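# Roll whiteboard around hallway corner and park between lines

## Task

Move the wheeled whiteboard around the hallway corner and leave it with each of its four wheels inside the gap between the two yellow floor lines, no wheel touching the tape, the board upright on its wheels rather than propped against a wall; either or both robots may be used, they must release it and back away at the end, and neither robot may tip over or be left leaning.

## Robot and tools

Robots: two identical Hello Robot Stretch 4 units, r1 and r2. Each has an omni-wheel base, a mast with a lift, a telescoping arm reaching forward, a three-joint wrist (yaw, pitch, roll) and a two-finger gripper. About 1.6 m tall; the base rim lies within 0.23 m of the base origin. Cameras per robot: <r>_head_camera, <r>_head_left_camera, <r>_head_right_camera, <r>_wrist_camera (r = r1 or r2).

Frames: the base frame sits on the floor under the base centre, x forward, y left, z up. hand_pose is reported in it (a point between the open fingertips; printed value may be off). The odometry frame is the base frame at scene start; base_odometry counts wheel turns only, so slip counts as travel; heading is positive leftward, -3.142 to 3.142. Each robot reports in its own frames, so relative placement of the two robots is only visible via images, lidar_m and wrist_depth_mm.

execute_actions(actions, cameras): actions is a list holding one action or none (empty = just report). The action is an object keyed by robot name "r1" and/or "r2"; each robot gets its own entry. Per robot: "base" with exactly one of translate_m (straight, forward +, -2 to 2 m), strafe_m (sideways, left +, -2 to 2 m) or rotate_rad (in place, counter-clockwise +, -3.2 to 3.2 rad). These are offsets relative to where the base last measured itself in the latest state report. "joints" holds absolute targets by name: lift_m 0 to 1.2, arm_m 0 to 0.55 (metres), wrist_yaw_rad -1.134 to 4.276 (0 forward, + left, 3.14 stowed), wrist_pitch_rad -1.117 to 4.259 (0 level, 1.57 pointing down), wrist_roll_rad -1.117 to 4.259 (+ is clockwise seen from behind), gripper_m -0.038 to 0.141 (fingertip gap; below 0 the tips squeeze each other). Optional "pace": slow/default/fast/max (base up to 0.1/0.3/0.4/0.6 m/s and 1/2/3/4 rad/s, further capped when the lift is high). Optional "contact_limits": {"arm_m": 0 to 0.75}, default 0.5, how hard the arm may push before halting. Alternatively {"end_of_arm": "enable_torque"} alone, to revive wrist/gripper motors that shut off. All motions in one action start together; a single action lasts at most 15 s. Joint targets past range are clipped; other bad values or unknown keys reject the whole call. Unmentioned parts may still push toward old targets. cameras: list of names, "all", null, or [] for none.

wait(seconds 0 to 10): nothing new commanded, returns state and images. zoom_image(camera, region [x0,y0,x1,y1], max 504x504 px) enlarges part of that camera's latest full image. read_manual gives licence texts only. finished_scene(scene) ends the scene irreversibly and reports success; the result then gives the next task.

Results: base_status / joint_status per motion: done; off_target (resting away from target, may still push); contact_stop_at_<key> (hit something; that part goes slack); limit_stop_at_<name>, including limit_stop_at_tilt (lean over 6 degrees; lift, arm, wheels go slack until it straightens) and limit_stop_at_own_body (self-collision guard, often with wrist pitched up and rolled); torque_fault (a wrist/gripper motor overloaded and went limp; send enable_torque). on_its_own describes what was not commanded; "held at" is the held target. turned_by_wheels vs turned_by_imu differing by over ~0.1 rad suggests a bump or slip. base_tilt in degrees (forward, right positive), a fixed bias up to ~1.5. motor_effort in percent with peak in brackets; wheels positive means turning right. lidar_m: 12 distances in 30-degree sectors, first straight ahead, counter-clockwise (4th left, 7th behind, 10th right); "-" means nothing seen or closer than 0.25 m; sees from ~0.15 m up. wrist_depth_mm: 7x7 grid of depths, 100 to 2000 mm.

Gripping: command a gap smaller than the object; a clear gripper effort change means a firm squeeze. If fingertips jam on a surface below, raise the lift. Unfolding at start: lift_m 0.4 with wrist_yaw_rad 0.

Avoid: robot-to-robot contact (a hard press fails the run; once bases touch, even millimetres more pushes hard); carrying one load with both robots, since their travel can differ by ~3 cm per metre and can tip one; turning or driving with over 1 kg held and arm_m above 0.2, especially fast; sustained hard pushes or pulls, especially with the gripper high; tipping the whiteboard or leaving it against a wall; torque faults.

Each tool is called by a JSON object that holds its "api" and its "payload".

## Session

{"api": "execute_actions", "payload": {"actions": []}}

Scene clock: 0.00 s.
r1.base_odometry: x=+0.000 y=+0.000 heading=+0.000 (m, m, rad; r1's odometry frame)
r1.turned_by_wheels: +0.000 (rad since the last result)
r1.turned_by_imu: +0.000 (rad since the last result)
r1.base_tilt: forward=+0.2 right=-1.0 (deg)
r1.lidar_m: 1.00 0.73 0.68 0.73 1.04 0.95 0.82 0.81 0.77 0.83 1.16 2.48
r1.base_status: not commanded
r1.joint_positions: lift_m=+0.120 arm_m=+0.001 wrist_yaw_rad=+3.208 wrist_pitch_rad=-0.017 wrist_roll_rad=-0.007 gripper_m=+0.057
r1.joint_status: not commanded
r1.motor_effort: lift_m=+19 arm_m=-1 wrist_yaw_rad=-1 wrist_pitch_rad=-7 wrist_roll_rad=+0 gripper_m=-6 wheel_0=-1 wheel_1=+0 wheel_2=+0 (%)
r1.hand_pose: x=-0.1217 y=+0.0682 z=+0.3034 quat_wxyz=(-0.033, +0.009, -0.003, +0.999) (m; r1's base frame)
r1.wrist_depth_mm: - 133 133 991 1025 - - / - 108 133 1008 1042 - - / - 113 135 960 1060 - - / 138 136 208 1008 1060 - - / 218 1008 1138 1008 1098 1808 - / 224 946 198 960 199 1138 1160 / 226 271 778 138 750 768 778
r2.base_odometry: x=+0.000 y=+0.000 heading=+0.000 (m, m, rad; r2's odometry frame)
r2.turned_by_wheels: +0.000 (rad since the last result)
r2.turned_by_imu: +0.000 (rad since the last result)
r2.base_tilt: forward=+1.0 right=+0.8 (deg)
r2.lidar_m: 0.61 0.60 0.70 0.83 0.82 0.92 0.87 1.59 0.82 0.66 0.66 0.74
r2.base_status: not commanded
r2.joint_positions: lift_m=+0.272 arm_m=-0.001 wrist_yaw_rad=+3.161 wrist_pitch_rad=+0.014 wrist_roll_rad=+0.005 gripper_m=+0.057
r2.joint_status: not commanded
r2.motor_effort: lift_m=+20 arm_m=+0 wrist_yaw_rad=+0 wrist_pitch_rad=-8 wrist_roll_rad=-1 gripper_m=-1 wheel_0=+0 wheel_1=+0 wheel_2=+0 (%)
r2.hand_pose: x=-0.1197 y=+0.0819 z=+0.4465 quat_wxyz=(-0.010, -0.007, +0.003, +1.000) (m; r2's base frame)
r2.wrist_depth_mm: - 137 1336 1008 1078 1008 778 / - 113 139 1025 1078 1008 798 / - 118 149 1025 1078 1025 798 / 142 140 282 1042 1118 1042 809 / 223 - - 1042 1060 1042 820 / 221 1537 204 1008 1078 991 820 / 221 1008 1025 - 1025 917 831
pictures: r1_head_camera, r1_head_left_camera, r1_head_right_camera, r1_wrist_camera, r2_head_camera, r2_head_left_camera, r2_head_right_camera, r2_wrist_camera
Images, in order (width x height): r1_head_camera 420x560, r1_head_left_camera 420x672, r1_head_right_camera 420x672, r1_wrist_camera 616x392, r2_head_camera 420x560, r2_head_left_camera 420x672, r2_head_right_camera 420x672, r2_wrist_camera 616x392.

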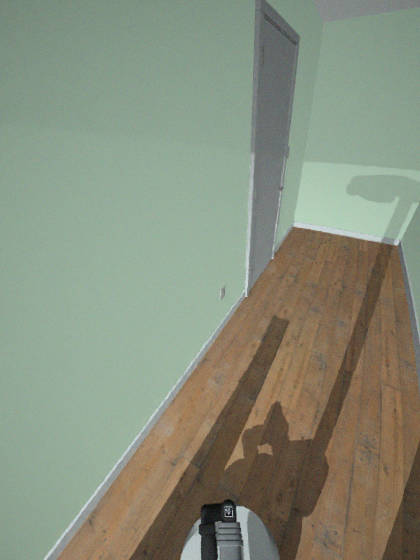

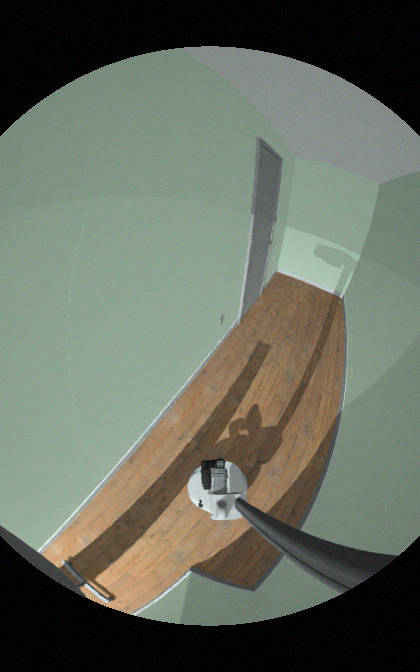

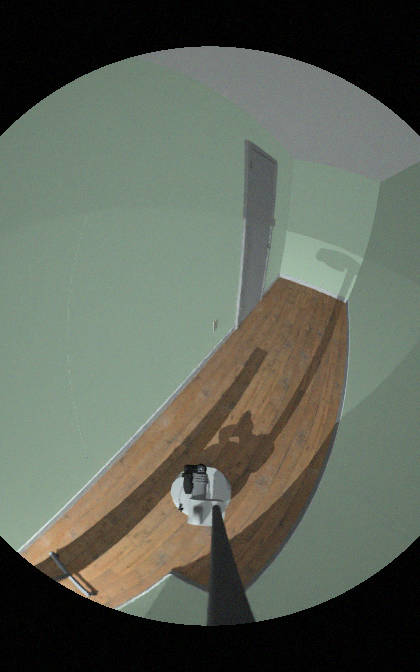

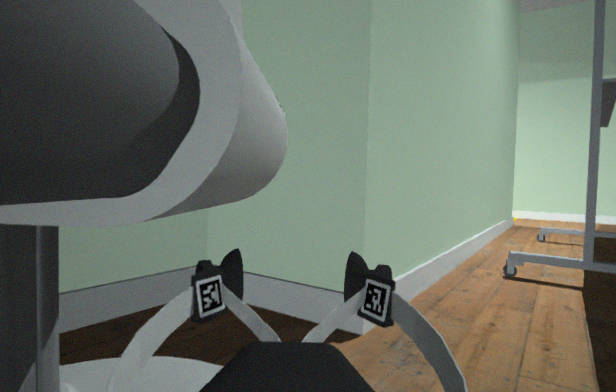

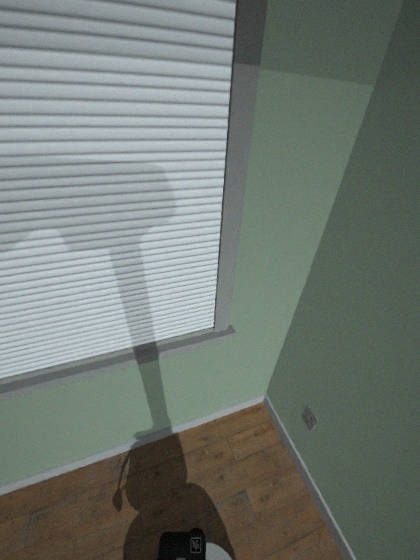

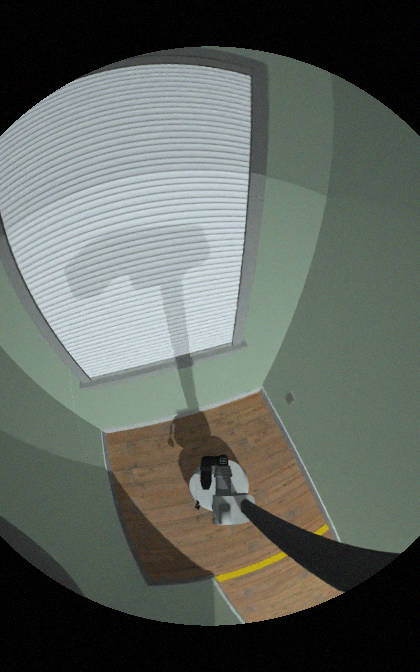

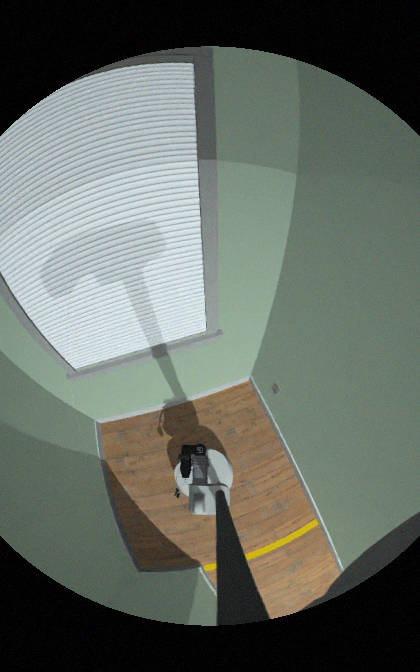

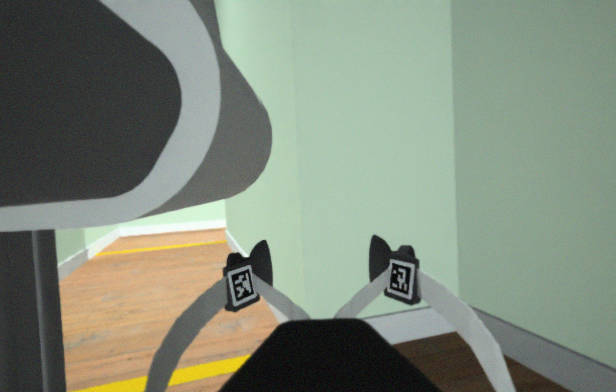

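{"api": "execute_actions", "payload": {"actions": [{"r1":{"base":{"rotate_rad":2.6}},"r2":{"base":{"rotate_rad":-2.6}}}], "cameras": ["r1_head_camera","r1_head_left_camera","r2_head_camera","r2_head_left_camera"]}}

Scene clock: 11.10 s.
r1.base_odometry: x=+0.000 y=+0.000 heading=+2.600 (m, m, rad; r1's odometry frame)
r1.turned_by_wheels: +2.600 (rad since the last result)
r1.turned_by_imu: +2.577 (rad since the last result)
r1.base_tilt: forward=+0.2 right=-0.9 (deg)
r1.lidar_m: 1.08 0.79 0.83 0.78 0.81 1.13 3.06 1.02 0.72 0.68 0.72 0.96
r1.base_status: done
r1.joint_positions: lift_m=+0.120 arm_m=+0.001 wrist_yaw_rad=+3.208 wrist_pitch_rad=-0.017 wrist_roll_rad=-0.007 gripper_m=+0.057
r1.joint_status: not commanded
r1.motor_effort: lift_m=+19(19) arm_m=-1(1) wrist_yaw_rad=+0(1) wrist_pitch_rad=-7(7) wrist_roll_rad=+0(0) gripper_m=-4(5) wheel_0=-2(10) wheel_1=+1(7) wheel_2=+1(8) (%)
r1.hand_pose: x=-0.1217 y=+0.0682 z=+0.3034 quat_wxyz=(-0.033, +0.009, -0.003, +0.999) (m; r1's base frame)
r1.wrist_depth_mm: - 133 132 - - 1756 1138 / - 108 133 - - 1708 1160 / - 113 135 - - 1708 1118 / 138 136 208 - - 1756 1138 / 217 1537 1863 1983 - 1576 1098 / 226 1042 198 1078 199 1138 1042 / 225 271 788 138 759 768 778
r2.base_odometry: x=+0.000 y=+0.000 heading=-2.600 (m, m, rad; r2's odometry frame)
r2.turned_by_wheels: -2.600 (rad since the last result)
r2.turned_by_imu: -2.658 (rad since the last result)
r2.base_tilt: forward=+1.0 right=+0.8 (deg)
r2.lidar_m: 1.56 0.81 0.66 0.65 0.75 0.62 0.62 0.70 0.83 0.83 0.94 0.86
r2.base_status: done
r2.joint_positions: lift_m=+0.272 arm_m=-0.001 wrist_yaw_rad=+3.161 wrist_pitch_rad=+0.014 wrist_roll_rad=+0.005 gripper_m=+0.057
r2.joint_status: not commanded
r2.motor_effort: lift_m=+20(20) arm_m=+0(0) wrist_yaw_rad=+0(1) wrist_pitch_rad=-9(8) wrist_roll_rad=-1(0) gripper_m=+0(0) wheel_0=-2(6) wheel_1=-2(8) wheel_2=-2(7) (%)
r2.hand_pose: x=-0.1197 y=+0.0819 z=+0.4465 quat_wxyz=(-0.009, -0.007, +0.003, +1.000) (m; r2's base frame)
r2.wrist_depth_mm: - 137 732 732 707 683 654 / - 113 139 759 723 691 661 / - 119 149 759 732 707 668 / 142 140 282 778 741 707 668 / 223 878 831 778 732 707 683 / 221 878 204 768 741 707 683 / 221 878 854 - 741 715 683
pictures: r1_head_camera, r1_head_left_camera, r2_head_camera, r2_head_left_camera
Images, in order (width x height): r1_head_camera 420x560, r1_head_left_camera 420x672, r2_head_camera 420x560, r2_head_left_camera 420x672.

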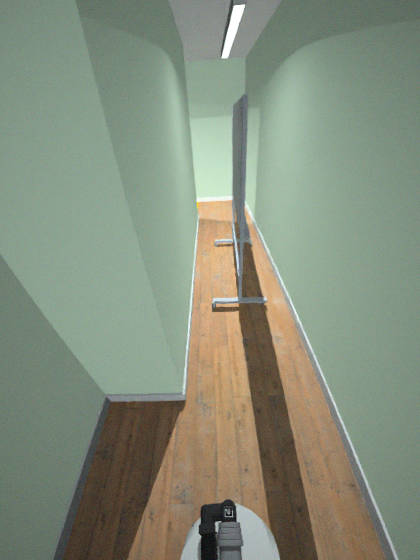

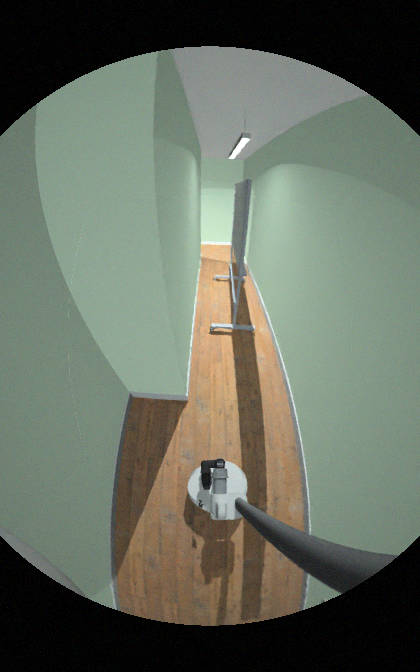

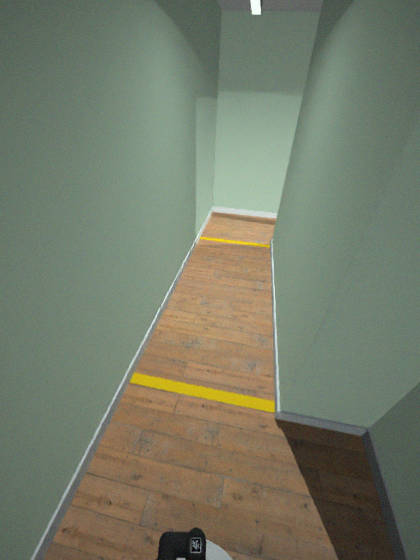

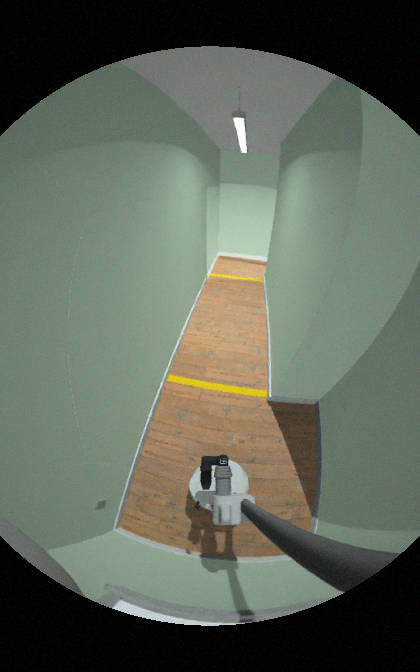

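{"api": "execute_actions", "payload": {"actions": [{"r1":{"base":{"translate_m":0.8},"joints":{"lift_m":0.4,"wrist_yaw_rad":0,"wrist_pitch_rad":0,"gripper_m":0.12}},"r2":{"base":{"translate_m":1.5},"joints":{"lift_m":0.4,"wrist_yaw_rad":0,"wrist_pitch_rad":0,"gripper_m":0.12}}}], "cameras": ["r1_head_camera","r1_wrist_camera","r2_head_camera","r2_head_left_camera"]}}

Scene clock: 40.17 s.
r1.base_odometry: x=-0.686 y=+0.412 heading=+2.600 (m, m, rad; r1's odometry frame)
r1.turned_by_wheels: +0.000 (rad since the last result)
r1.turned_by_imu: +0.002 (rad since the last result)
r1.base_tilt: forward=+0.3 right=-1.0 (deg)
r1.lidar_m: 0.84 0.39 0.27 0.25 0.82 1.15 2.87 1.00 0.72 0.67 0.72 0.89
r1.base_status: done
r1.joint_positions: lift_m=+0.400 arm_m=+0.001 wrist_yaw_rad=+0.000 wrist_pitch_rad=+0.002 wrist_roll_rad=-0.007 gripper_m=+0.120
r1.joint_status: all done
r1.motor_effort: lift_m=+20(22) arm_m=-1(1) wrist_yaw_rad=-1(5) wrist_pitch_rad=-6(7) wrist_roll_rad=+0(0) gripper_m=+0(2) wheel_0=+3(8) wheel_1=+2(6) wheel_2=+0(10) (%)
r1.hand_pose: x=+0.4604 y=-0.0873 z=+0.5774 quat_wxyz=(+1.000, -0.003, +0.001, +0.000) (m; r1's base frame)
r1.wrist_depth_mm: 549 809 1708 - 1808 1255 878 / 549 831 1756 - 1756 1281 866 / 539 831 1808 - 1983 1281 878 / 539 854 1808 - - 1255 866 / 549 788 1863 - 1708 1229 854 / 564 691 1430 1808 621 1138 842 / 569 866 1229 134 1229 1118 854
r2.base_odometry: x=-1.286 y=-0.773 heading=-2.600 (m, m, rad; r2's odometry frame)
r2.turned_by_wheels: +0.000 (rad since the last result)
r2.turned_by_imu: -0.003 (rad since the last result)
r2.base_tilt: forward=+1.0 right=+0.8 (deg)
r2.lidar_m: 0.93 0.47 0.38 0.38 0.43 0.70 2.12 0.75 0.59 0.59 0.68 1.07
r2.base_status: done
r2.joint_positions: lift_m=+0.400 arm_m=-0.001 wrist_yaw_rad=+0.000 wrist_pitch_rad=+0.002 wrist_roll_rad=+0.005 gripper_m=+0.120
r2.joint_status: all done
r2.motor_effort: lift_m=+25(23) arm_m=+0(0) wrist_yaw_rad=+0(4) wrist_pitch_rad=-9(11) wrist_roll_rad=+0(3) gripper_m=-1(1) wheel_0=+1(5) wheel_1=+1(5) wheel_2=+0(9) (%)
r2.hand_pose: x=+0.4589 y=-0.0874 z=+0.5772 quat_wxyz=(+1.000, +0.003, +0.001, +0.000) (m; r2's base frame)
r2.wrist_depth_mm: 504 683 1078 - - - 1078 / 500 676 1060 - - - 1078 / 496 668 1060 - - - 1098 / 492 668 1025 - - - 1118 / 488 654 1008 - - - 1138 / 484 621 866 1397 1537 1464 1160 / 488 621 917 - 1308 1205 1098
pictures: r1_head_camera, r1_wrist_camera, r2_head_camera, r2_head_left_camera
Images, in order (width x height): r1_head_camera 420x560, r1_wrist_camera 616x392, r2_head_camera 420x560, r2_head_left_camera 420x672.

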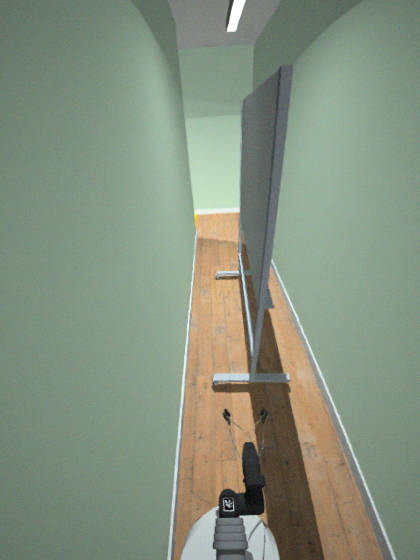

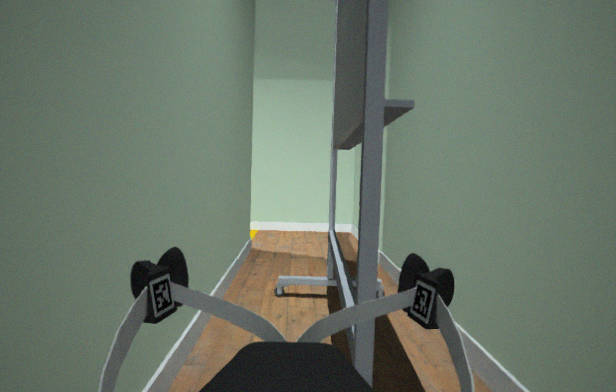

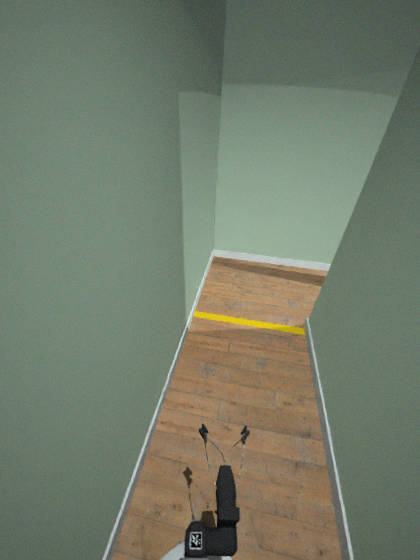

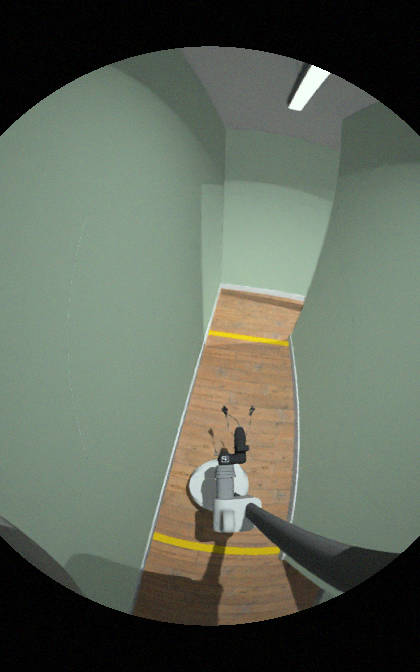

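{"api": "execute_actions", "payload": {"actions": [{"r1":{"base":{"strafe_m":-0.11},"joints":{"lift_m":0.3}},"r2":{"base":{"rotate_rad":-0.14}}}], "cameras": ["r1_head_camera","r1_wrist_camera","r2_head_camera"]}}

{"api": "execute_actions", "payload": {"actions": [{"r1":{"joints":{"arm_m":0.25}},"r2":{"base":{"translate_m":0.9}}}], "cameras": ["r1_head_camera","r1_wrist_camera","r2_head_camera","r2_head_right_camera"]}}

Scene clock: 48.97 s.
r1.base_odometry: x=-0.629 y=+0.506 heading=+2.600 (m, m, rad; r1's odometry frame)
r1.turned_by_wheels: +0.000 (rad since the last result)
r1.turned_by_imu: +0.000 (rad since the last result)
r1.base_tilt: forward=+0.2 right=-0.9 (deg)
r1.lidar_m: 0.83 0.54 0.39 0.35 0.94 1.28 2.37 0.85 0.60 0.58 0.62 0.82
r1.base_status: done
r1.joint_positions: lift_m=+0.300 arm_m=+0.001 wrist_yaw_rad=+0.000 wrist_pitch_rad=+0.002 wrist_roll_rad=-0.007 gripper_m=+0.120
r1.joint_status: all done
r1.motor_effort: lift_m=+16(18) arm_m=-2(1) wrist_yaw_rad=+0(1) wrist_pitch_rad=-7(6) wrist_roll_rad=+0(0) gripper_m=-2(0) wheel_0=+3(10) wheel_1=+0(8) wheel_2=+0(4) (%)
r1.hand_pose: x=+0.4604 y=-0.0873 z=+0.4778 quat_wxyz=(+1.000, -0.003, +0.001, +0.000) (m; r1's base frame)
r1.wrist_depth_mm: 715 1078 - - - 1060 732 / 715 1060 - - - 1042 715 / 699 1060 - - - 1025 715 / 707 1098 - - 1983 1025 707 / 715 1025 - - 1921 1025 699 / 741 917 1255 1308 1308 946 699 / 741 931 1118 134 1078 904 707
r2.base_odometry: x=-1.286 y=-0.773 heading=-2.740 (m, m, rad; r2's odometry frame)
r2.turned_by_wheels: -0.140 (rad since the last result)
r2.turned_by_imu: -0.144 (rad since the last result)
r2.base_tilt: forward=+1.0 right=+0.8 (deg)
r2.lidar_m: 1.31 0.53 0.39 0.37 0.40 0.60 1.84 0.83 0.61 0.59 0.63 0.90
r2.base_status: done
r2.joint_positions: lift_m=+0.400 arm_m=-0.001 wrist_yaw_rad=+0.000 wrist_pitch_rad=+0.002 wrist_roll_rad=+0.005 gripper_m=+0.120
r2.joint_status: not commanded
r2.motor_effort: lift_m=+25(25) arm_m=+0(0) wrist_yaw_rad=+0(1) wrist_pitch_rad=-9(9) wrist_roll_rad=+0(1) gripper_m=+0(2) wheel_0=+0(5) wheel_1=+0(8) wheel_2=-1(7) (%)
r2.hand_pose: x=+0.4589 y=-0.0874 z=+0.5772 quat_wxyz=(+1.000, +0.003, +0.001, +0.000) (m; r2's base frame)
r2.wrist_depth_mm: 640 931 1756 - - 1205 788 / 634 904 1708 - - 1205 788 / 621 904 1661 - - 1229 798 / 615 891 1576 - - 1229 809 / 609 878 1576 - - 1098 820 / 603 809 1255 1537 1499 1060 831 / 609 820 1205 - 1281 1160 831
pictures: r1_head_camera, r1_wrist_camera, r2_head_camera
Images, in order (width x height): r1_head_camera 420x560, r1_wrist_camera 616x392, r2_head_camera 420x560.

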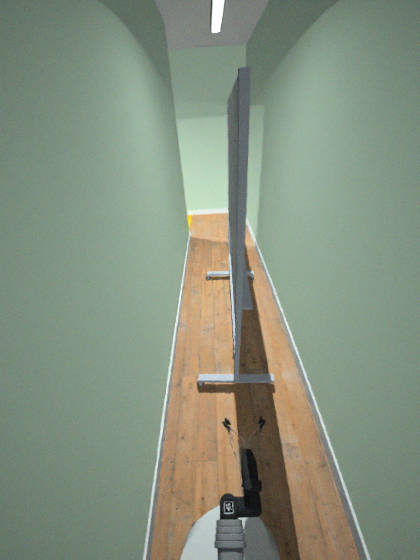

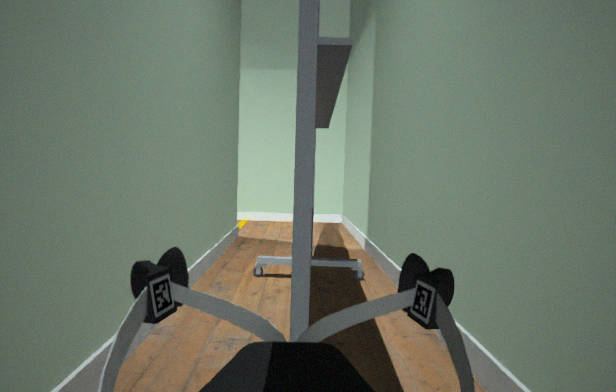

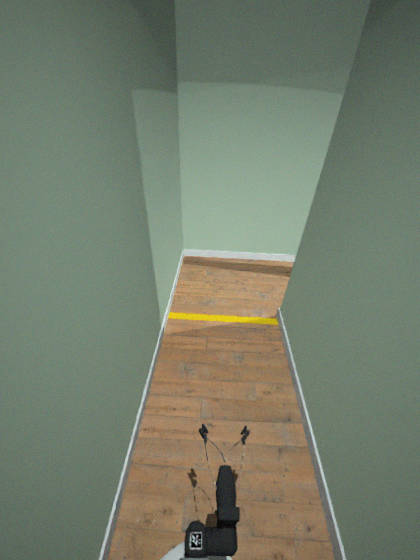

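Scene clock: 53.43 s.
r1.base_odometry: x=-0.629 y=+0.506 heading=+2.600 (m, m, rad; r1's odometry frame)
r1.turned_by_wheels: +0.000 (rad since the last result)
r1.turned_by_imu: +0.000 (rad since the last result)
r1.base_tilt: forward=+0.1 right=-1.0 (deg)
r1.lidar_m: 0.82 0.55 0.38 0.35 0.95 1.30 2.41 0.85 0.60 0.57 0.59 0.80
r1.base_status: not commanded
r1.joint_positions: lift_m=+0.300 arm_m=+0.249 wrist_yaw_rad=+0.000 wrist_pitch_rad=+0.002 wrist_roll_rad=-0.007 gripper_m=+0.120
r1.joint_status: all done
r1.motor_effort: lift_m=+16(16) arm_m=+5(5) wrist_yaw_rad=+0(2) wrist_pitch_rad=-6(6) wrist_roll_rad=+0(0) gripper_m=-2(4) wheel_0=+3(4) wheel_1=+0(0) wheel_2=+0(0) (%)
r1.hand_pose: x=+0.7085 y=-0.0874 z=+0.4778 quat_wxyz=(+1.000, -0.003, +0.001, +0.000) (m; r1's base frame)
r1.wrist_depth_mm: 707 1060 - 530 1863 1060 723 / 723 1078 - 831 - 1042 715 / 707 1098 - - 1983 1025 707 / 715 1098 - - - 1025 707 / 723 1025 - - 1983 1008 699 / 741 904 1281 1281 1336 946 691 / 741 960 1098 134 1078 904 707
r2.base_odometry: x=-2.114 y=-1.125 heading=-2.740 (m, m, rad; r2's odometry frame)
r2.turned_by_wheels: +0.000 (rad since the last result)
r2.turned_by_imu: -0.002 (rad since the last result)
r2.base_tilt: forward=+1.0 right=+0.8 (deg)
r2.lidar_m: 1.17 0.47 0.35 0.33 0.35 0.52 1.76 0.90 0.66 0.63 0.67 0.95
r2.base_status: done
r2.joint_positions: lift_m=+0.400 arm_m=-0.001 wrist_yaw_rad=+0.000 wrist_pitch_rad=+0.002 wrist_roll_rad=+0.005 gripper_m=+0.120
r2.joint_status: not commanded
r2.motor_effort: lift_m=+24(25) arm_m=+0(0) wrist_yaw_rad=+0(0) wrist_pitch_rad=-9(10) wrist_roll_rad=-3(2) gripper_m=-1(2) wheel_0=-1(5) wheel_1=-1(2) wheel_2=+2(7) (%)
r2.hand_pose: x=+0.4589 y=-0.0874 z=+0.5772 quat_wxyz=(+1.000, +0.003, +0.001, +0.000) (m; r2's base frame)
r2.wrist_depth_mm: 585 854 1464 1499 1464 1464 1397 / 580 842 1499 1464 1464 1397 1430 / 574 831 1499 1464 1464 1464 1464 / 564 809 1464 1499 1464 1430 1430 / 559 809 1430 1499 1499 1464 1464 / 554 750 1160 1499 1464 1464 1464 / 554 741 1205 - 1308 1205 1205
pictures: r1_head_camera, r1_wrist_camera, r2_head_camera, r2_head_right_camera
Images, in order (width x height): r1_head_camera 420x560, r1_wrist_camera 616x392, r2_head_camera 420x560, r2_head_right_camera 420x672.

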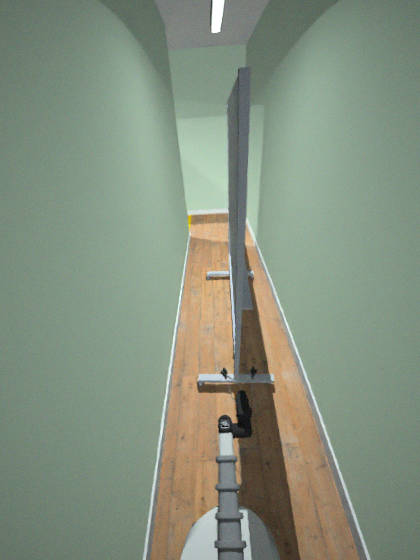

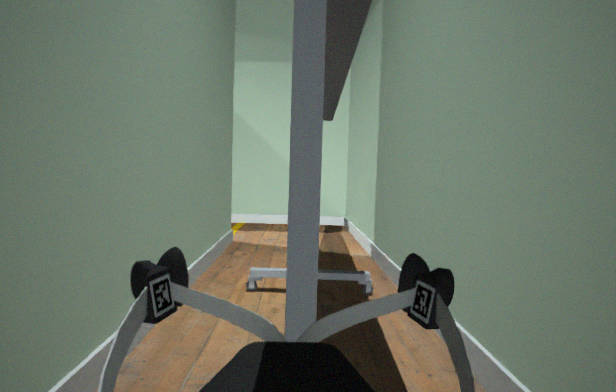

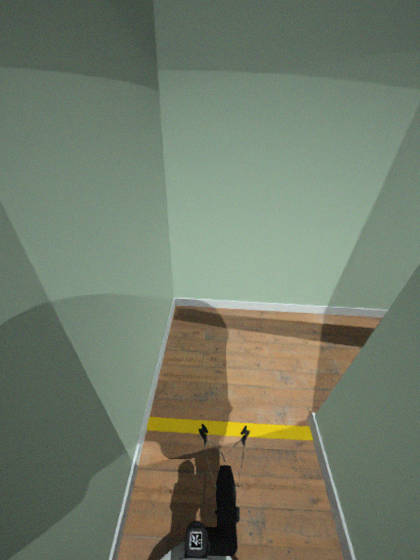

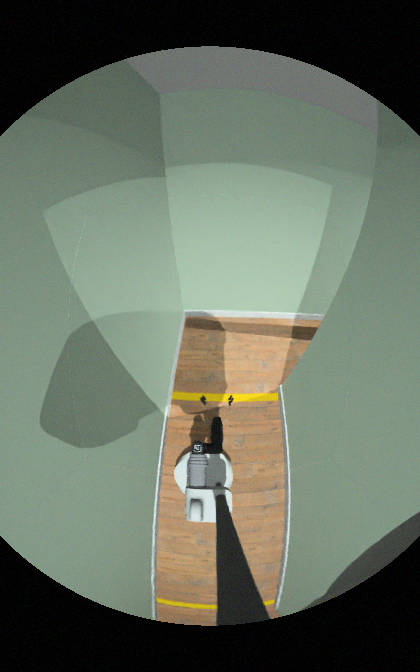

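{"api": "execute_actions", "payload": {"actions": [{"r1":{"base":{"translate_m":0.4},"joints":{"arm_m":0.15}}}], "cameras": ["r1_wrist_camera"]}}

{"api": "execute_actions", "payload": {"actions": [{"r1":{"joints":{"gripper_m":0.0}}}], "cameras": ["r1_wrist_camera","r1_head_camera"]}}

Scene clock: 65.00 s.
r1.base_odometry: x=-0.972 y=+0.712 heading=+2.601 (m, m, rad; r1's odometry frame)
r1.turned_by_wheels: +0.000 (rad since the last result)
r1.turned_by_imu: +0.001 (rad since the last result)
r1.base_tilt: forward=+0.2 right=-1.1 (deg)
r1.lidar_m: 0.51 0.52 0.38 0.35 0.37 0.54 2.39 0.82 0.59 0.56 0.60 0.55
r1.base_status: done
r1.joint_positions: lift_m=+0.300 arm_m=+0.150 wrist_yaw_rad=-0.001 wrist_pitch_rad=+0.002 wrist_roll_rad=-0.007 gripper_m=+0.120
r1.joint_status: all done
r1.motor_effort: lift_m=+17(17) arm_m=+1(8) wrist_yaw_rad=+3(19) wrist_pitch_rad=-8(6) wrist_roll_rad=+0(0) gripper_m=+2(1) wheel_0=+4(9) wheel_1=+2(7) wheel_2=-1(10) (%)
r1.hand_pose: x=+0.6091 y=-0.0877 z=+0.4777 quat_wxyz=(+1.000, -0.003, +0.001, +0.000) (m; r1's base frame)
r1.wrist_depth_mm: 723 1078 1921 137 1808 1060 732 / 723 1098 - 138 - 1042 715 / 715 1098 - 139 1983 1025 715 / 715 1118 - 141 1983 1008 699 / 715 960 1983 142 1983 1008 699 / 741 917 1281 144 218 878 691 / 741 960 1060 138 1078 904 699
r2.base_odometry: x=-2.114 y=-1.125 heading=-2.740 (m, m, rad; r2's odometry frame)
r2.turned_by_wheels: +0.000 (rad since the last result)
r2.turned_by_imu: -0.001 (rad since the last result)
r2.base_tilt: forward=+1.0 right=+0.8 (deg)
r2.lidar_m: 1.16 0.47 0.34 0.33 0.36 0.52 1.77 0.88 0.65 0.63 0.67 0.95
r2.base_status: not commanded
r2.joint_positions: lift_m=+0.400 arm_m=-0.001 wrist_yaw_rad=+0.000 wrist_pitch_rad=+0.002 wrist_roll_rad=+0.005 gripper_m=+0.120
r2.joint_status: not commanded
r2.motor_effort: lift_m=+25(24) arm_m=+0(0) wrist_yaw_rad=+0(0) wrist_pitch_rad=-8(10) wrist_roll_rad=-2(2) gripper_m=+0(1) wheel_0=-1(1) wheel_1=-1(1) wheel_2=+2(2) (%)
r2.hand_pose: x=+0.4589 y=-0.0874 z=+0.5772 quat_wxyz=(+1.000, +0.003, +0.001, +0.000) (m; r2's base frame)
r2.wrist_depth_mm: 585 854 1464 1464 1464 1430 1397 / 580 831 1464 1464 1464 1464 1430 / 569 820 1499 1499 1464 1430 1430 / 564 809 1464 1464 1464 1464 1430 / 559 798 1430 1537 1499 1464 1499 / 559 741 1138 1499 1464 1464 1430 / 554 741 1205 - 1308 1205 1160
pictures: r1_wrist_camera
Images, in order (width x height): r1_wrist_camera 616x392.

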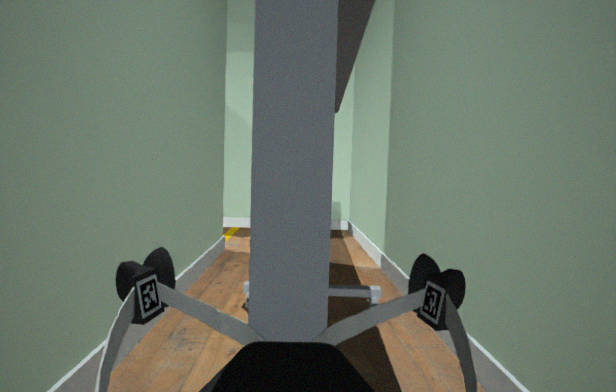

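Scene clock: 67.07 s.
r1.base_odometry: x=-0.972 y=+0.712 heading=+2.601 (m, m, rad; r1's odometry frame)
r1.turned_by_wheels: +0.000 (rad since the last result)
r1.turned_by_imu: +0.000 (rad since the last result)
r1.base_tilt: forward=+0.1 right=-1.0 (deg)
r1.lidar_m: 0.51 0.55 0.39 0.34 0.39 0.54 2.35 0.83 0.60 0.56 0.60 0.56
r1.base_status: not commanded
r1.joint_positions: lift_m=+0.300 arm_m=+0.150 wrist_yaw_rad=+0.003 wrist_pitch_rad=+0.003 wrist_roll_rad=-0.007 gripper_m=+0.000
r1.joint_status: all done
r1.motor_effort: lift_m=+17(17) arm_m=+1(1) wrist_yaw_rad=-7(7) wrist_pitch_rad=-8(8) wrist_roll_rad=+0(0) gripper_m=-12(11) wheel_0=+4(4) wheel_1=+2(2) wheel_2=+0(1) (%)
r1.hand_pose: x=+0.6094 y=-0.0867 z=+0.4776 quat_wxyz=(+1.000, -0.003, +0.001, +0.001) (m; r1's base frame)
r1.wrist_depth_mm: 707 1060 - 136 1863 1060 732 / 715 1078 1983 138 - 1042 715 / 707 1078 1983 139 1983 1042 707 / 715 1098 - 140 1983 1025 707 / 723 1098 1808 142 1921 1025 707 / 732 1042 185 143 1308 1008 691 / 741 891 1042 143 1025 904 707
r2.base_odometry: x=-2.114 y=-1.125 heading=-2.740 (m, m, rad; r2's odometry frame)
r2.turned_by_wheels: +0.000 (rad since the last result)
r2.turned_by_imu: +0.000 (rad since the last result)
r2.base_tilt: forward=+1.0 right=+0.8 (deg)
r2.lidar_m: 1.18 0.46 0.34 0.34 0.38 0.52 1.76 0.89 0.65 0.63 0.65 0.96
r2.base_status: not commanded
r2.joint_positions: lift_m=+0.400 arm_m=-0.001 wrist_yaw_rad=+0.000 wrist_pitch_rad=+0.002 wrist_roll_rad=+0.005 gripper_m=+0.120
r2.joint_status: not commanded
r2.motor_effort: lift_m=+24(24) arm_m=+0(0) wrist_yaw_rad=+0(0) wrist_pitch_rad=-9(9) wrist_roll_rad=-1(1) gripper_m=-1(2) wheel_0=-1(2) wheel_1=-1(1) wheel_2=+1(2) (%)
r2.hand_pose: x=+0.4589 y=-0.0874 z=+0.5772 quat_wxyz=(+1.000, +0.003, +0.001, +0.000) (m; r2's base frame)
r2.wrist_depth_mm: 585 854 1499 1464 1464 1430 1397 / 580 842 1464 1499 1464 1464 1430 / 569 820 1499 1464 1499 1464 1430 / 564 809 1537 1464 1499 1464 1464 / 564 809 1430 1499 1464 1499 1464 / 554 750 1138 1499 1499 1464 1430 / 554 741 1205 - 1308 1205 1205
pictures: r1_head_camera, r1_wrist_camera
Images, in order (width x height): r1_head_camera 420x560, r1_wrist_camera 616x392.

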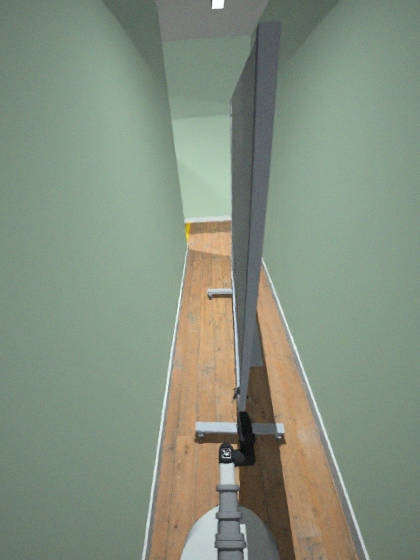

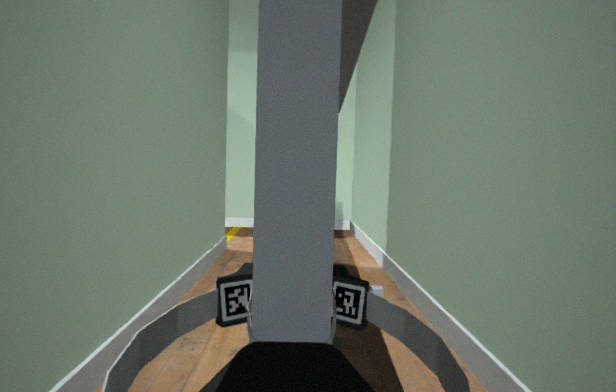

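{"api": "execute_actions", "payload": {"actions": [{"r1":{"base":{"translate_m":0.4},"pace":"slow"}}], "cameras": ["r1_head_camera","r1_head_left_camera"]}}

Scene clock: 77.47 s.
r1.base_odometry: x=-1.315 y=+0.918 heading=+2.601 (m, m, rad; r1's odometry frame)
r1.turned_by_wheels: +0.000 (rad since the last result)
r1.turned_by_imu: +0.000 (rad since the last result)
r1.base_tilt: forward=+0.2 right=-0.9 (deg)
r1.lidar_m: 0.51 0.56 0.37 0.34 0.38 0.55 2.56 0.86 0.61 0.56 0.60 0.54
r1.base_status: done
r1.joint_positions: lift_m=+0.300 arm_m=+0.150 wrist_yaw_rad=-0.004 wrist_pitch_rad=+0.002 wrist_roll_rad=-0.007 gripper_m=+0.000
r1.joint_status: not commanded
r1.motor_effort: lift_m=+17(17) arm_m=+1(1) wrist_yaw_rad=+12(14) wrist_pitch_rad=-7(9) wrist_roll_rad=+0(0) gripper_m=-6(11) wheel_0=+5(8) wheel_1=+5(8) wheel_2=-7(9) (%)
r1.hand_pose: x=+0.6088 y=-0.0886 z=+0.4777 quat_wxyz=(+1.000, -0.003, +0.001, -0.002) (m; r1's base frame)
r1.wrist_depth_mm: 732 1098 1983 127 1576 1025 723 / 732 1118 - 128 1983 1008 699 / 723 1118 - 129 1921 1008 699 / 732 1138 - 131 1863 1008 699 / 732 1138 1921 132 1921 991 699 / 750 1078 185 133 1281 976 683 / 750 917 1042 132 1008 878 683
r2.base_odometry: x=-2.114 y=-1.125 heading=-2.740 (m, m, rad; r2's odometry frame)
r2.turned_by_wheels: +0.000 (rad since the last result)
r2.turned_by_imu: -0.001 (rad since the last result)
r2.base_tilt: forward=+1.0 right=+0.8 (deg)
r2.lidar_m: 1.19 0.48 0.35 0.33 0.36 0.53 1.77 0.88 0.66 0.63 0.67 0.96
r2.base_status: not commanded
r2.joint_positions: lift_m=+0.400 arm_m=-0.001 wrist_yaw_rad=+0.000 wrist_pitch_rad=+0.002 wrist_roll_rad=+0.005 gripper_m=+0.120
r2.joint_status: not commanded
r2.motor_effort: lift_m=+24(24) arm_m=+0(0) wrist_yaw_rad=+0(0) wrist_pitch_rad=-10(9) wrist_roll_rad=-3(3) gripper_m=+1(0) wheel_0=-1(1) wheel_1=-1(1) wheel_2=+2(2) (%)
r2.hand_pose: x=+0.4589 y=-0.0874 z=+0.5772 quat_wxyz=(+1.000, +0.003, +0.001, +0.000) (m; r2's base frame)
r2.wrist_depth_mm: 591 854 1464 1464 1464 1397 1430 / 574 842 1464 1499 1430 1430 1430 / 574 831 1464 1499 1464 1464 1430 / 564 820 1464 1499 1499 1430 1430 / 564 798 1430 1537 1499 1464 1464 / 559 741 1160 1499 1464 1499 1430 / 554 741 1182 - 1308 1205 1205
pictures: r1_head_camera, r1_head_left_camera
Images, in order (width x height): r1_head_camera 420x560, r1_head_left_camera 420x672.

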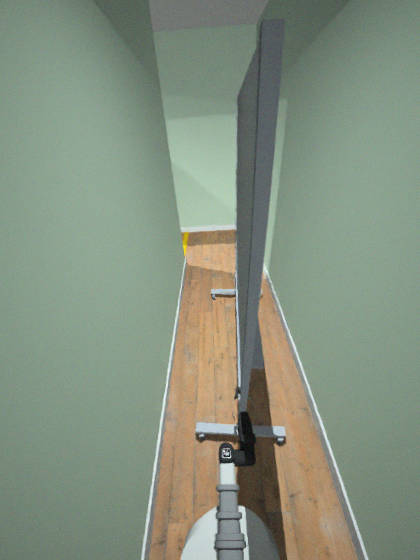

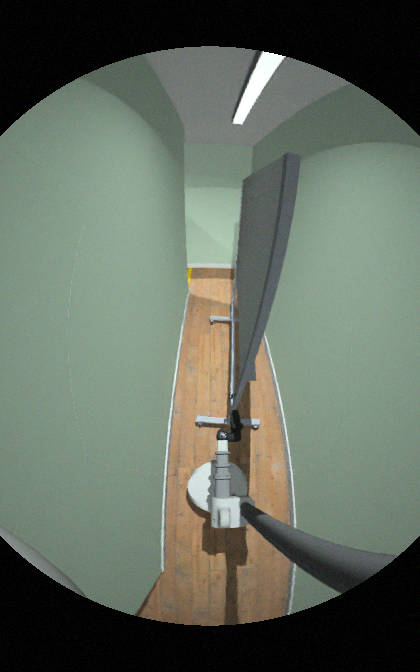

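{"api": "execute_actions", "payload": {"actions": [{"r1":{"base":{"translate_m":0.9},"pace":"slow"},"r2":{"base":{"translate_m":0.5},"joints":{"lift_m":0.3}}}], "cameras": ["r1_head_camera","r1_head_left_camera","r2_head_camera","r2_head_right_camera"]}}

action 0: r1: "base": translate_m = 0.9 would last too long for one action: at the pace "slow" translate_m can be at most 0.766 in either direction: name a faster pace, or command the rest in another action

{"api": "execute_actions", "payload": {"actions": [{"r1":{"base":{"translate_m":0.76},"pace":"slow"},"r2":{"base":{"translate_m":0.4},"joints":{"lift_m":0.3}}}], "cameras": ["r1_head_camera","r1_head_left_camera","r2_head_camera","r2_head_right_camera"]}}

Scene clock: 103.37 s.
r1.base_odometry: x=-1.966 y=+1.309 heading=+2.601 (m, m, rad; r1's odometry frame)
r1.turned_by_wheels: +0.000 (rad since the last result)
r1.turned_by_imu: +0.000 (rad since the last result)
r1.base_tilt: forward=+0.1 right=-1.0 (deg)
r1.lidar_m: 0.51 0.57 0.40 0.37 0.40 0.55 2.52 0.82 0.58 0.55 0.60 0.53
r1.base_status: done
r1.joint_positions: lift_m=+0.300 arm_m=+0.150 wrist_yaw_rad=-0.005 wrist_pitch_rad=+0.002 wrist_roll_rad=-0.007 gripper_m=+0.000
r1.joint_status: not commanded
r1.on_its_own: wrist_yaw_rad is at rest, and its effort (+14) is outside its rest range (-13 to +13)
r1.motor_effort: lift_m=+17(17) arm_m=+1(1) wrist_yaw_rad=+14(16) wrist_pitch_rad=-7(7) wrist_roll_rad=+0(0) gripper_m=-8(11) wheel_0=+5(7) wheel_1=+4(6) wheel_2=-6(12) (%)
r1.hand_pose: x=+0.6087 y=-0.0890 z=+0.4777 quat_wxyz=(+1.000, -0.003, +0.001, -0.003) (m; r1's base frame)
r1.wrist_depth_mm: 741 1118 - 127 1366 991 707 / 750 1138 - 128 1537 1008 691 / 732 1138 - 129 1921 991 676 / 732 1160 - 131 1863 976 676 / 750 1182 - 132 1808 976 668 / 768 1098 185 133 189 960 676 / 759 931 1042 132 1025 842 683
r2.base_odometry: x=-2.482 y=-1.281 heading=-2.740 (m, m, rad; r2's odometry frame)
r2.turned_by_wheels: +0.000 (rad since the last result)
r2.turned_by_imu: -0.002 (rad since the last result)
r2.base_tilt: forward=+1.0 right=+0.8 (deg)
r2.lidar_m: 1.13 0.46 0.34 0.32 0.35 0.50 1.62 0.92 0.67 0.65 0.70 0.95
r2.base_status: done
r2.joint_positions: lift_m=+0.300 arm_m=-0.001 wrist_yaw_rad=+0.000 wrist_pitch_rad=+0.002 wrist_roll_rad=+0.005 gripper_m=+0.120
r2.joint_status: all done
r2.motor_effort: lift_m=+16(23) arm_m=+0(0) wrist_yaw_rad=+0(0) wrist_pitch_rad=-9(9) wrist_roll_rad=-1(2) gripper_m=+1(0) wheel_0=+0(5) wheel_1=+0(4) wheel_2=-1(7) (%)
r2.hand_pose: x=+0.4589 y=-0.0874 z=+0.4779 quat_wxyz=(+1.000, +0.003, +0.001, +0.000) (m; r2's base frame)
r2.wrist_depth_mm: 564 820 1078 1078 1078 1060 1042 / 554 809 1098 1078 1060 1060 1060 / 554 788 1098 1098 1078 1060 1042 / 544 778 1098 1098 1078 1060 1042 / 539 768 1118 1118 1098 1078 1060 / 535 723 1118 1098 1098 1078 1060 / 530 707 1078 - 1078 1008 904
pictures: r1_head_camera, r1_head_left_camera, r2_head_camera, r2_head_right_camera
Images, in order (width x height): r1_head_camera 420x560, r1_head_left_camera 420x672, r2_head_camera 420x560, r2_head_right_camera 420x672.

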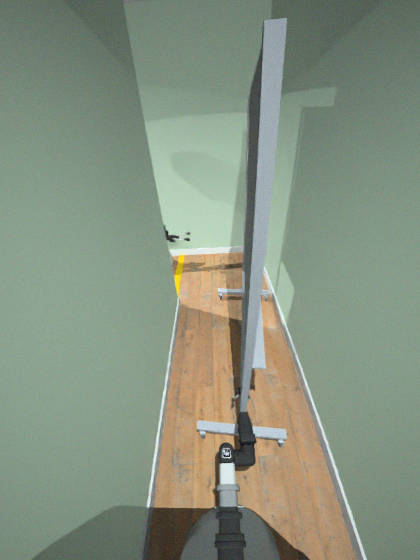

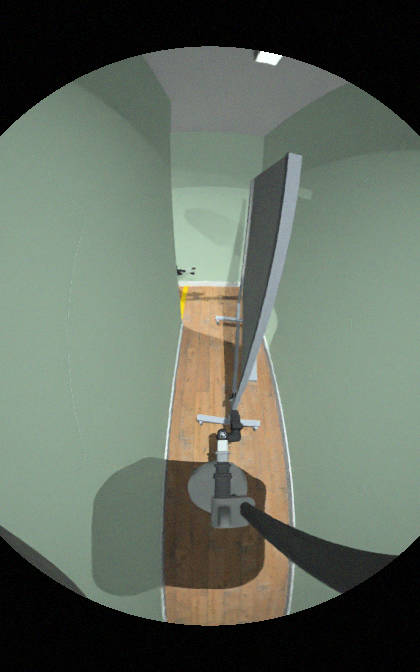

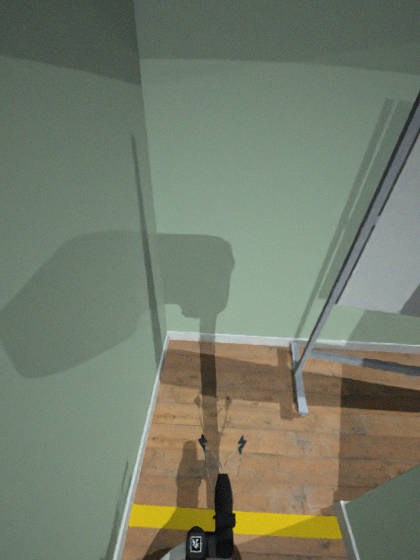

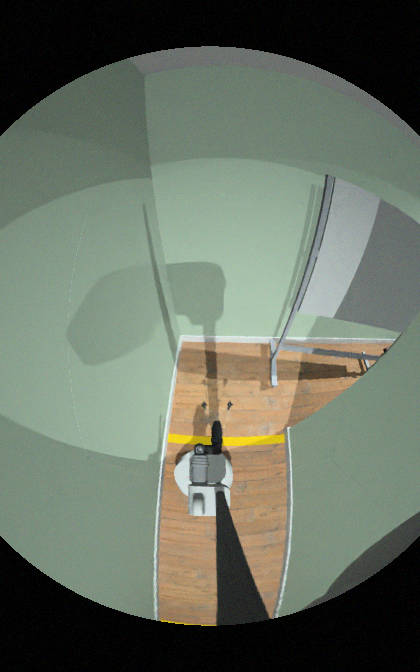

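{"api": "execute_actions", "payload": {"actions": [{"r1":{"base":{"translate_m":0.25},"joints":{"wrist_yaw_rad":0.3},"pace":"slow"},"r2":{"base":{"translate_m":-1.2}}}], "cameras": ["r1_head_camera","r1_head_left_camera","r2_head_camera","r2_head_right_camera"]}}

Scene clock: 131.33 s.
r1.base_odometry: x=-2.180 y=+1.437 heading=+2.602 (m, m, rad; r1's odometry frame)
r1.turned_by_wheels: +0.000 (rad since the last result)
r1.turned_by_imu: +0.002 (rad since the last result)
r1.base_tilt: forward=+0.2 right=-1.0 (deg)
r1.lidar_m: 0.48 0.56 0.40 0.37 0.40 0.57 1.49 0.82 0.57 0.55 0.59 0.52
r1.base_status: done
r1.joint_positions: lift_m=+0.300 arm_m=+0.150 wrist_yaw_rad=+0.300 wrist_pitch_rad=+0.003 wrist_roll_rad=-0.007 gripper_m=+0.000
r1.joint_status: all done
r1.motor_effort: lift_m=+17(17) arm_m=+1(1) wrist_yaw_rad=+1(46) wrist_pitch_rad=-8(10) wrist_roll_rad=+0(0) gripper_m=-13(13) wheel_0=+6(10) wheel_1=+4(8) wheel_2=-5(18) (%)
r1.hand_pose: x=+0.6221 y=+0.0016 z=+0.4776 quat_wxyz=(+0.989, -0.004, +0.001, +0.149) (m; r1's base frame)
r1.wrist_depth_mm: 496 647 866 130 - 597 1397 / 500 647 842 131 - 1863 1366 / 492 654 842 132 - 1983 1336 / 500 661 854 133 - 1983 1336 / 500 661 866 134 - 1921 1308 / 512 640 181 136 187 1336 1205 / 517 615 878 131 389 1008 1060
r2.base_odometry: x=-1.377 y=-0.812 heading=-2.741 (m, m, rad; r2's odometry frame)
r2.turned_by_wheels: +0.000 (rad since the last result)
r2.turned_by_imu: +0.001 (rad since the last result)
r2.base_tilt: forward=+1.0 right=+0.7 (deg)
r2.lidar_m: 1.31 0.53 0.38 0.38 0.40 0.56 1.81 0.82 0.62 0.59 0.65 0.90
r2.base_status: done
r2.joint_positions: lift_m=+0.300 arm_m=-0.001 wrist_yaw_rad=+0.000 wrist_pitch_rad=+0.002 wrist_roll_rad=+0.005 gripper_m=+0.120
r2.joint_status: not commanded
r2.motor_effort: lift_m=+16(16) arm_m=+0(0) wrist_yaw_rad=+0(0) wrist_pitch_rad=-9(9) wrist_roll_rad=-3(3) gripper_m=+0(3) wheel_0=+0(6) wheel_1=+0(5) wheel_2=-2(8) (%)
r2.hand_pose: x=+0.4589 y=-0.0874 z=+0.4779 quat_wxyz=(+1.000, +0.003, +0.001, +0.000) (m; r2's base frame)
r2.wrist_depth_mm: 634 917 1708 - 1863 1205 798 / 627 917 1708 - 1921 1229 809 / 615 891 1661 - - 1255 809 / 609 866 1576 - - 1255 809 / 609 866 1576 - - 1098 831 / 603 809 1229 1336 1281 1060 831 / 603 798 1118 - 1098 1025 842
pictures: r1_head_camera, r1_head_left_camera, r2_head_camera, r2_head_right_camera
Images, in order (width x height): r1_head_camera 420x560, r1_head_left_camera 420x672, r2_head_camera 420x560, r2_head_right_camera 420x672.

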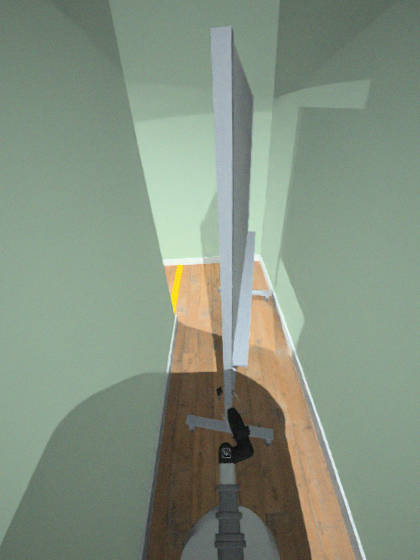

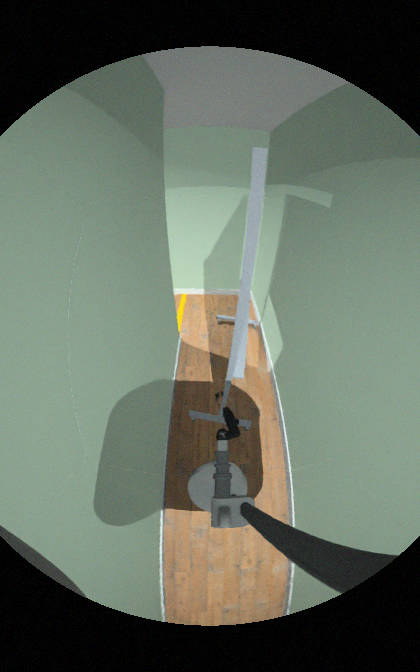

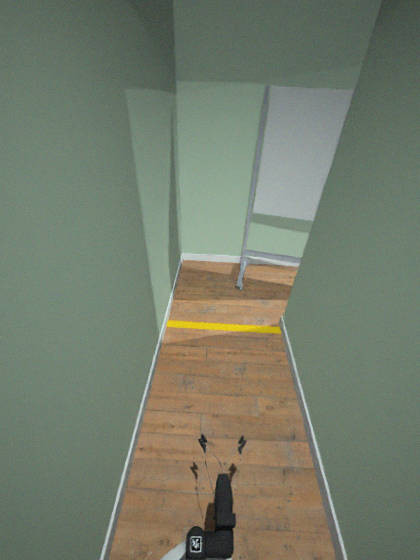

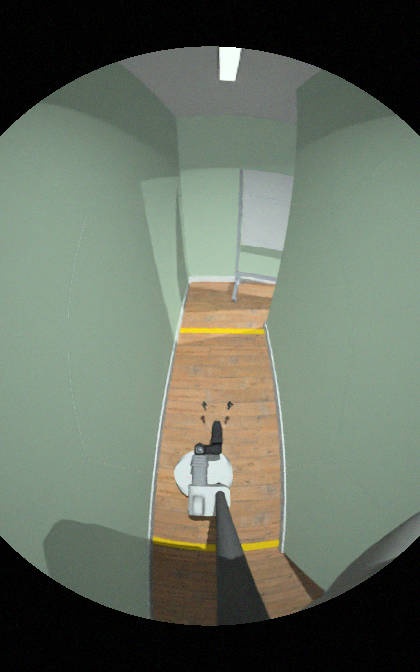

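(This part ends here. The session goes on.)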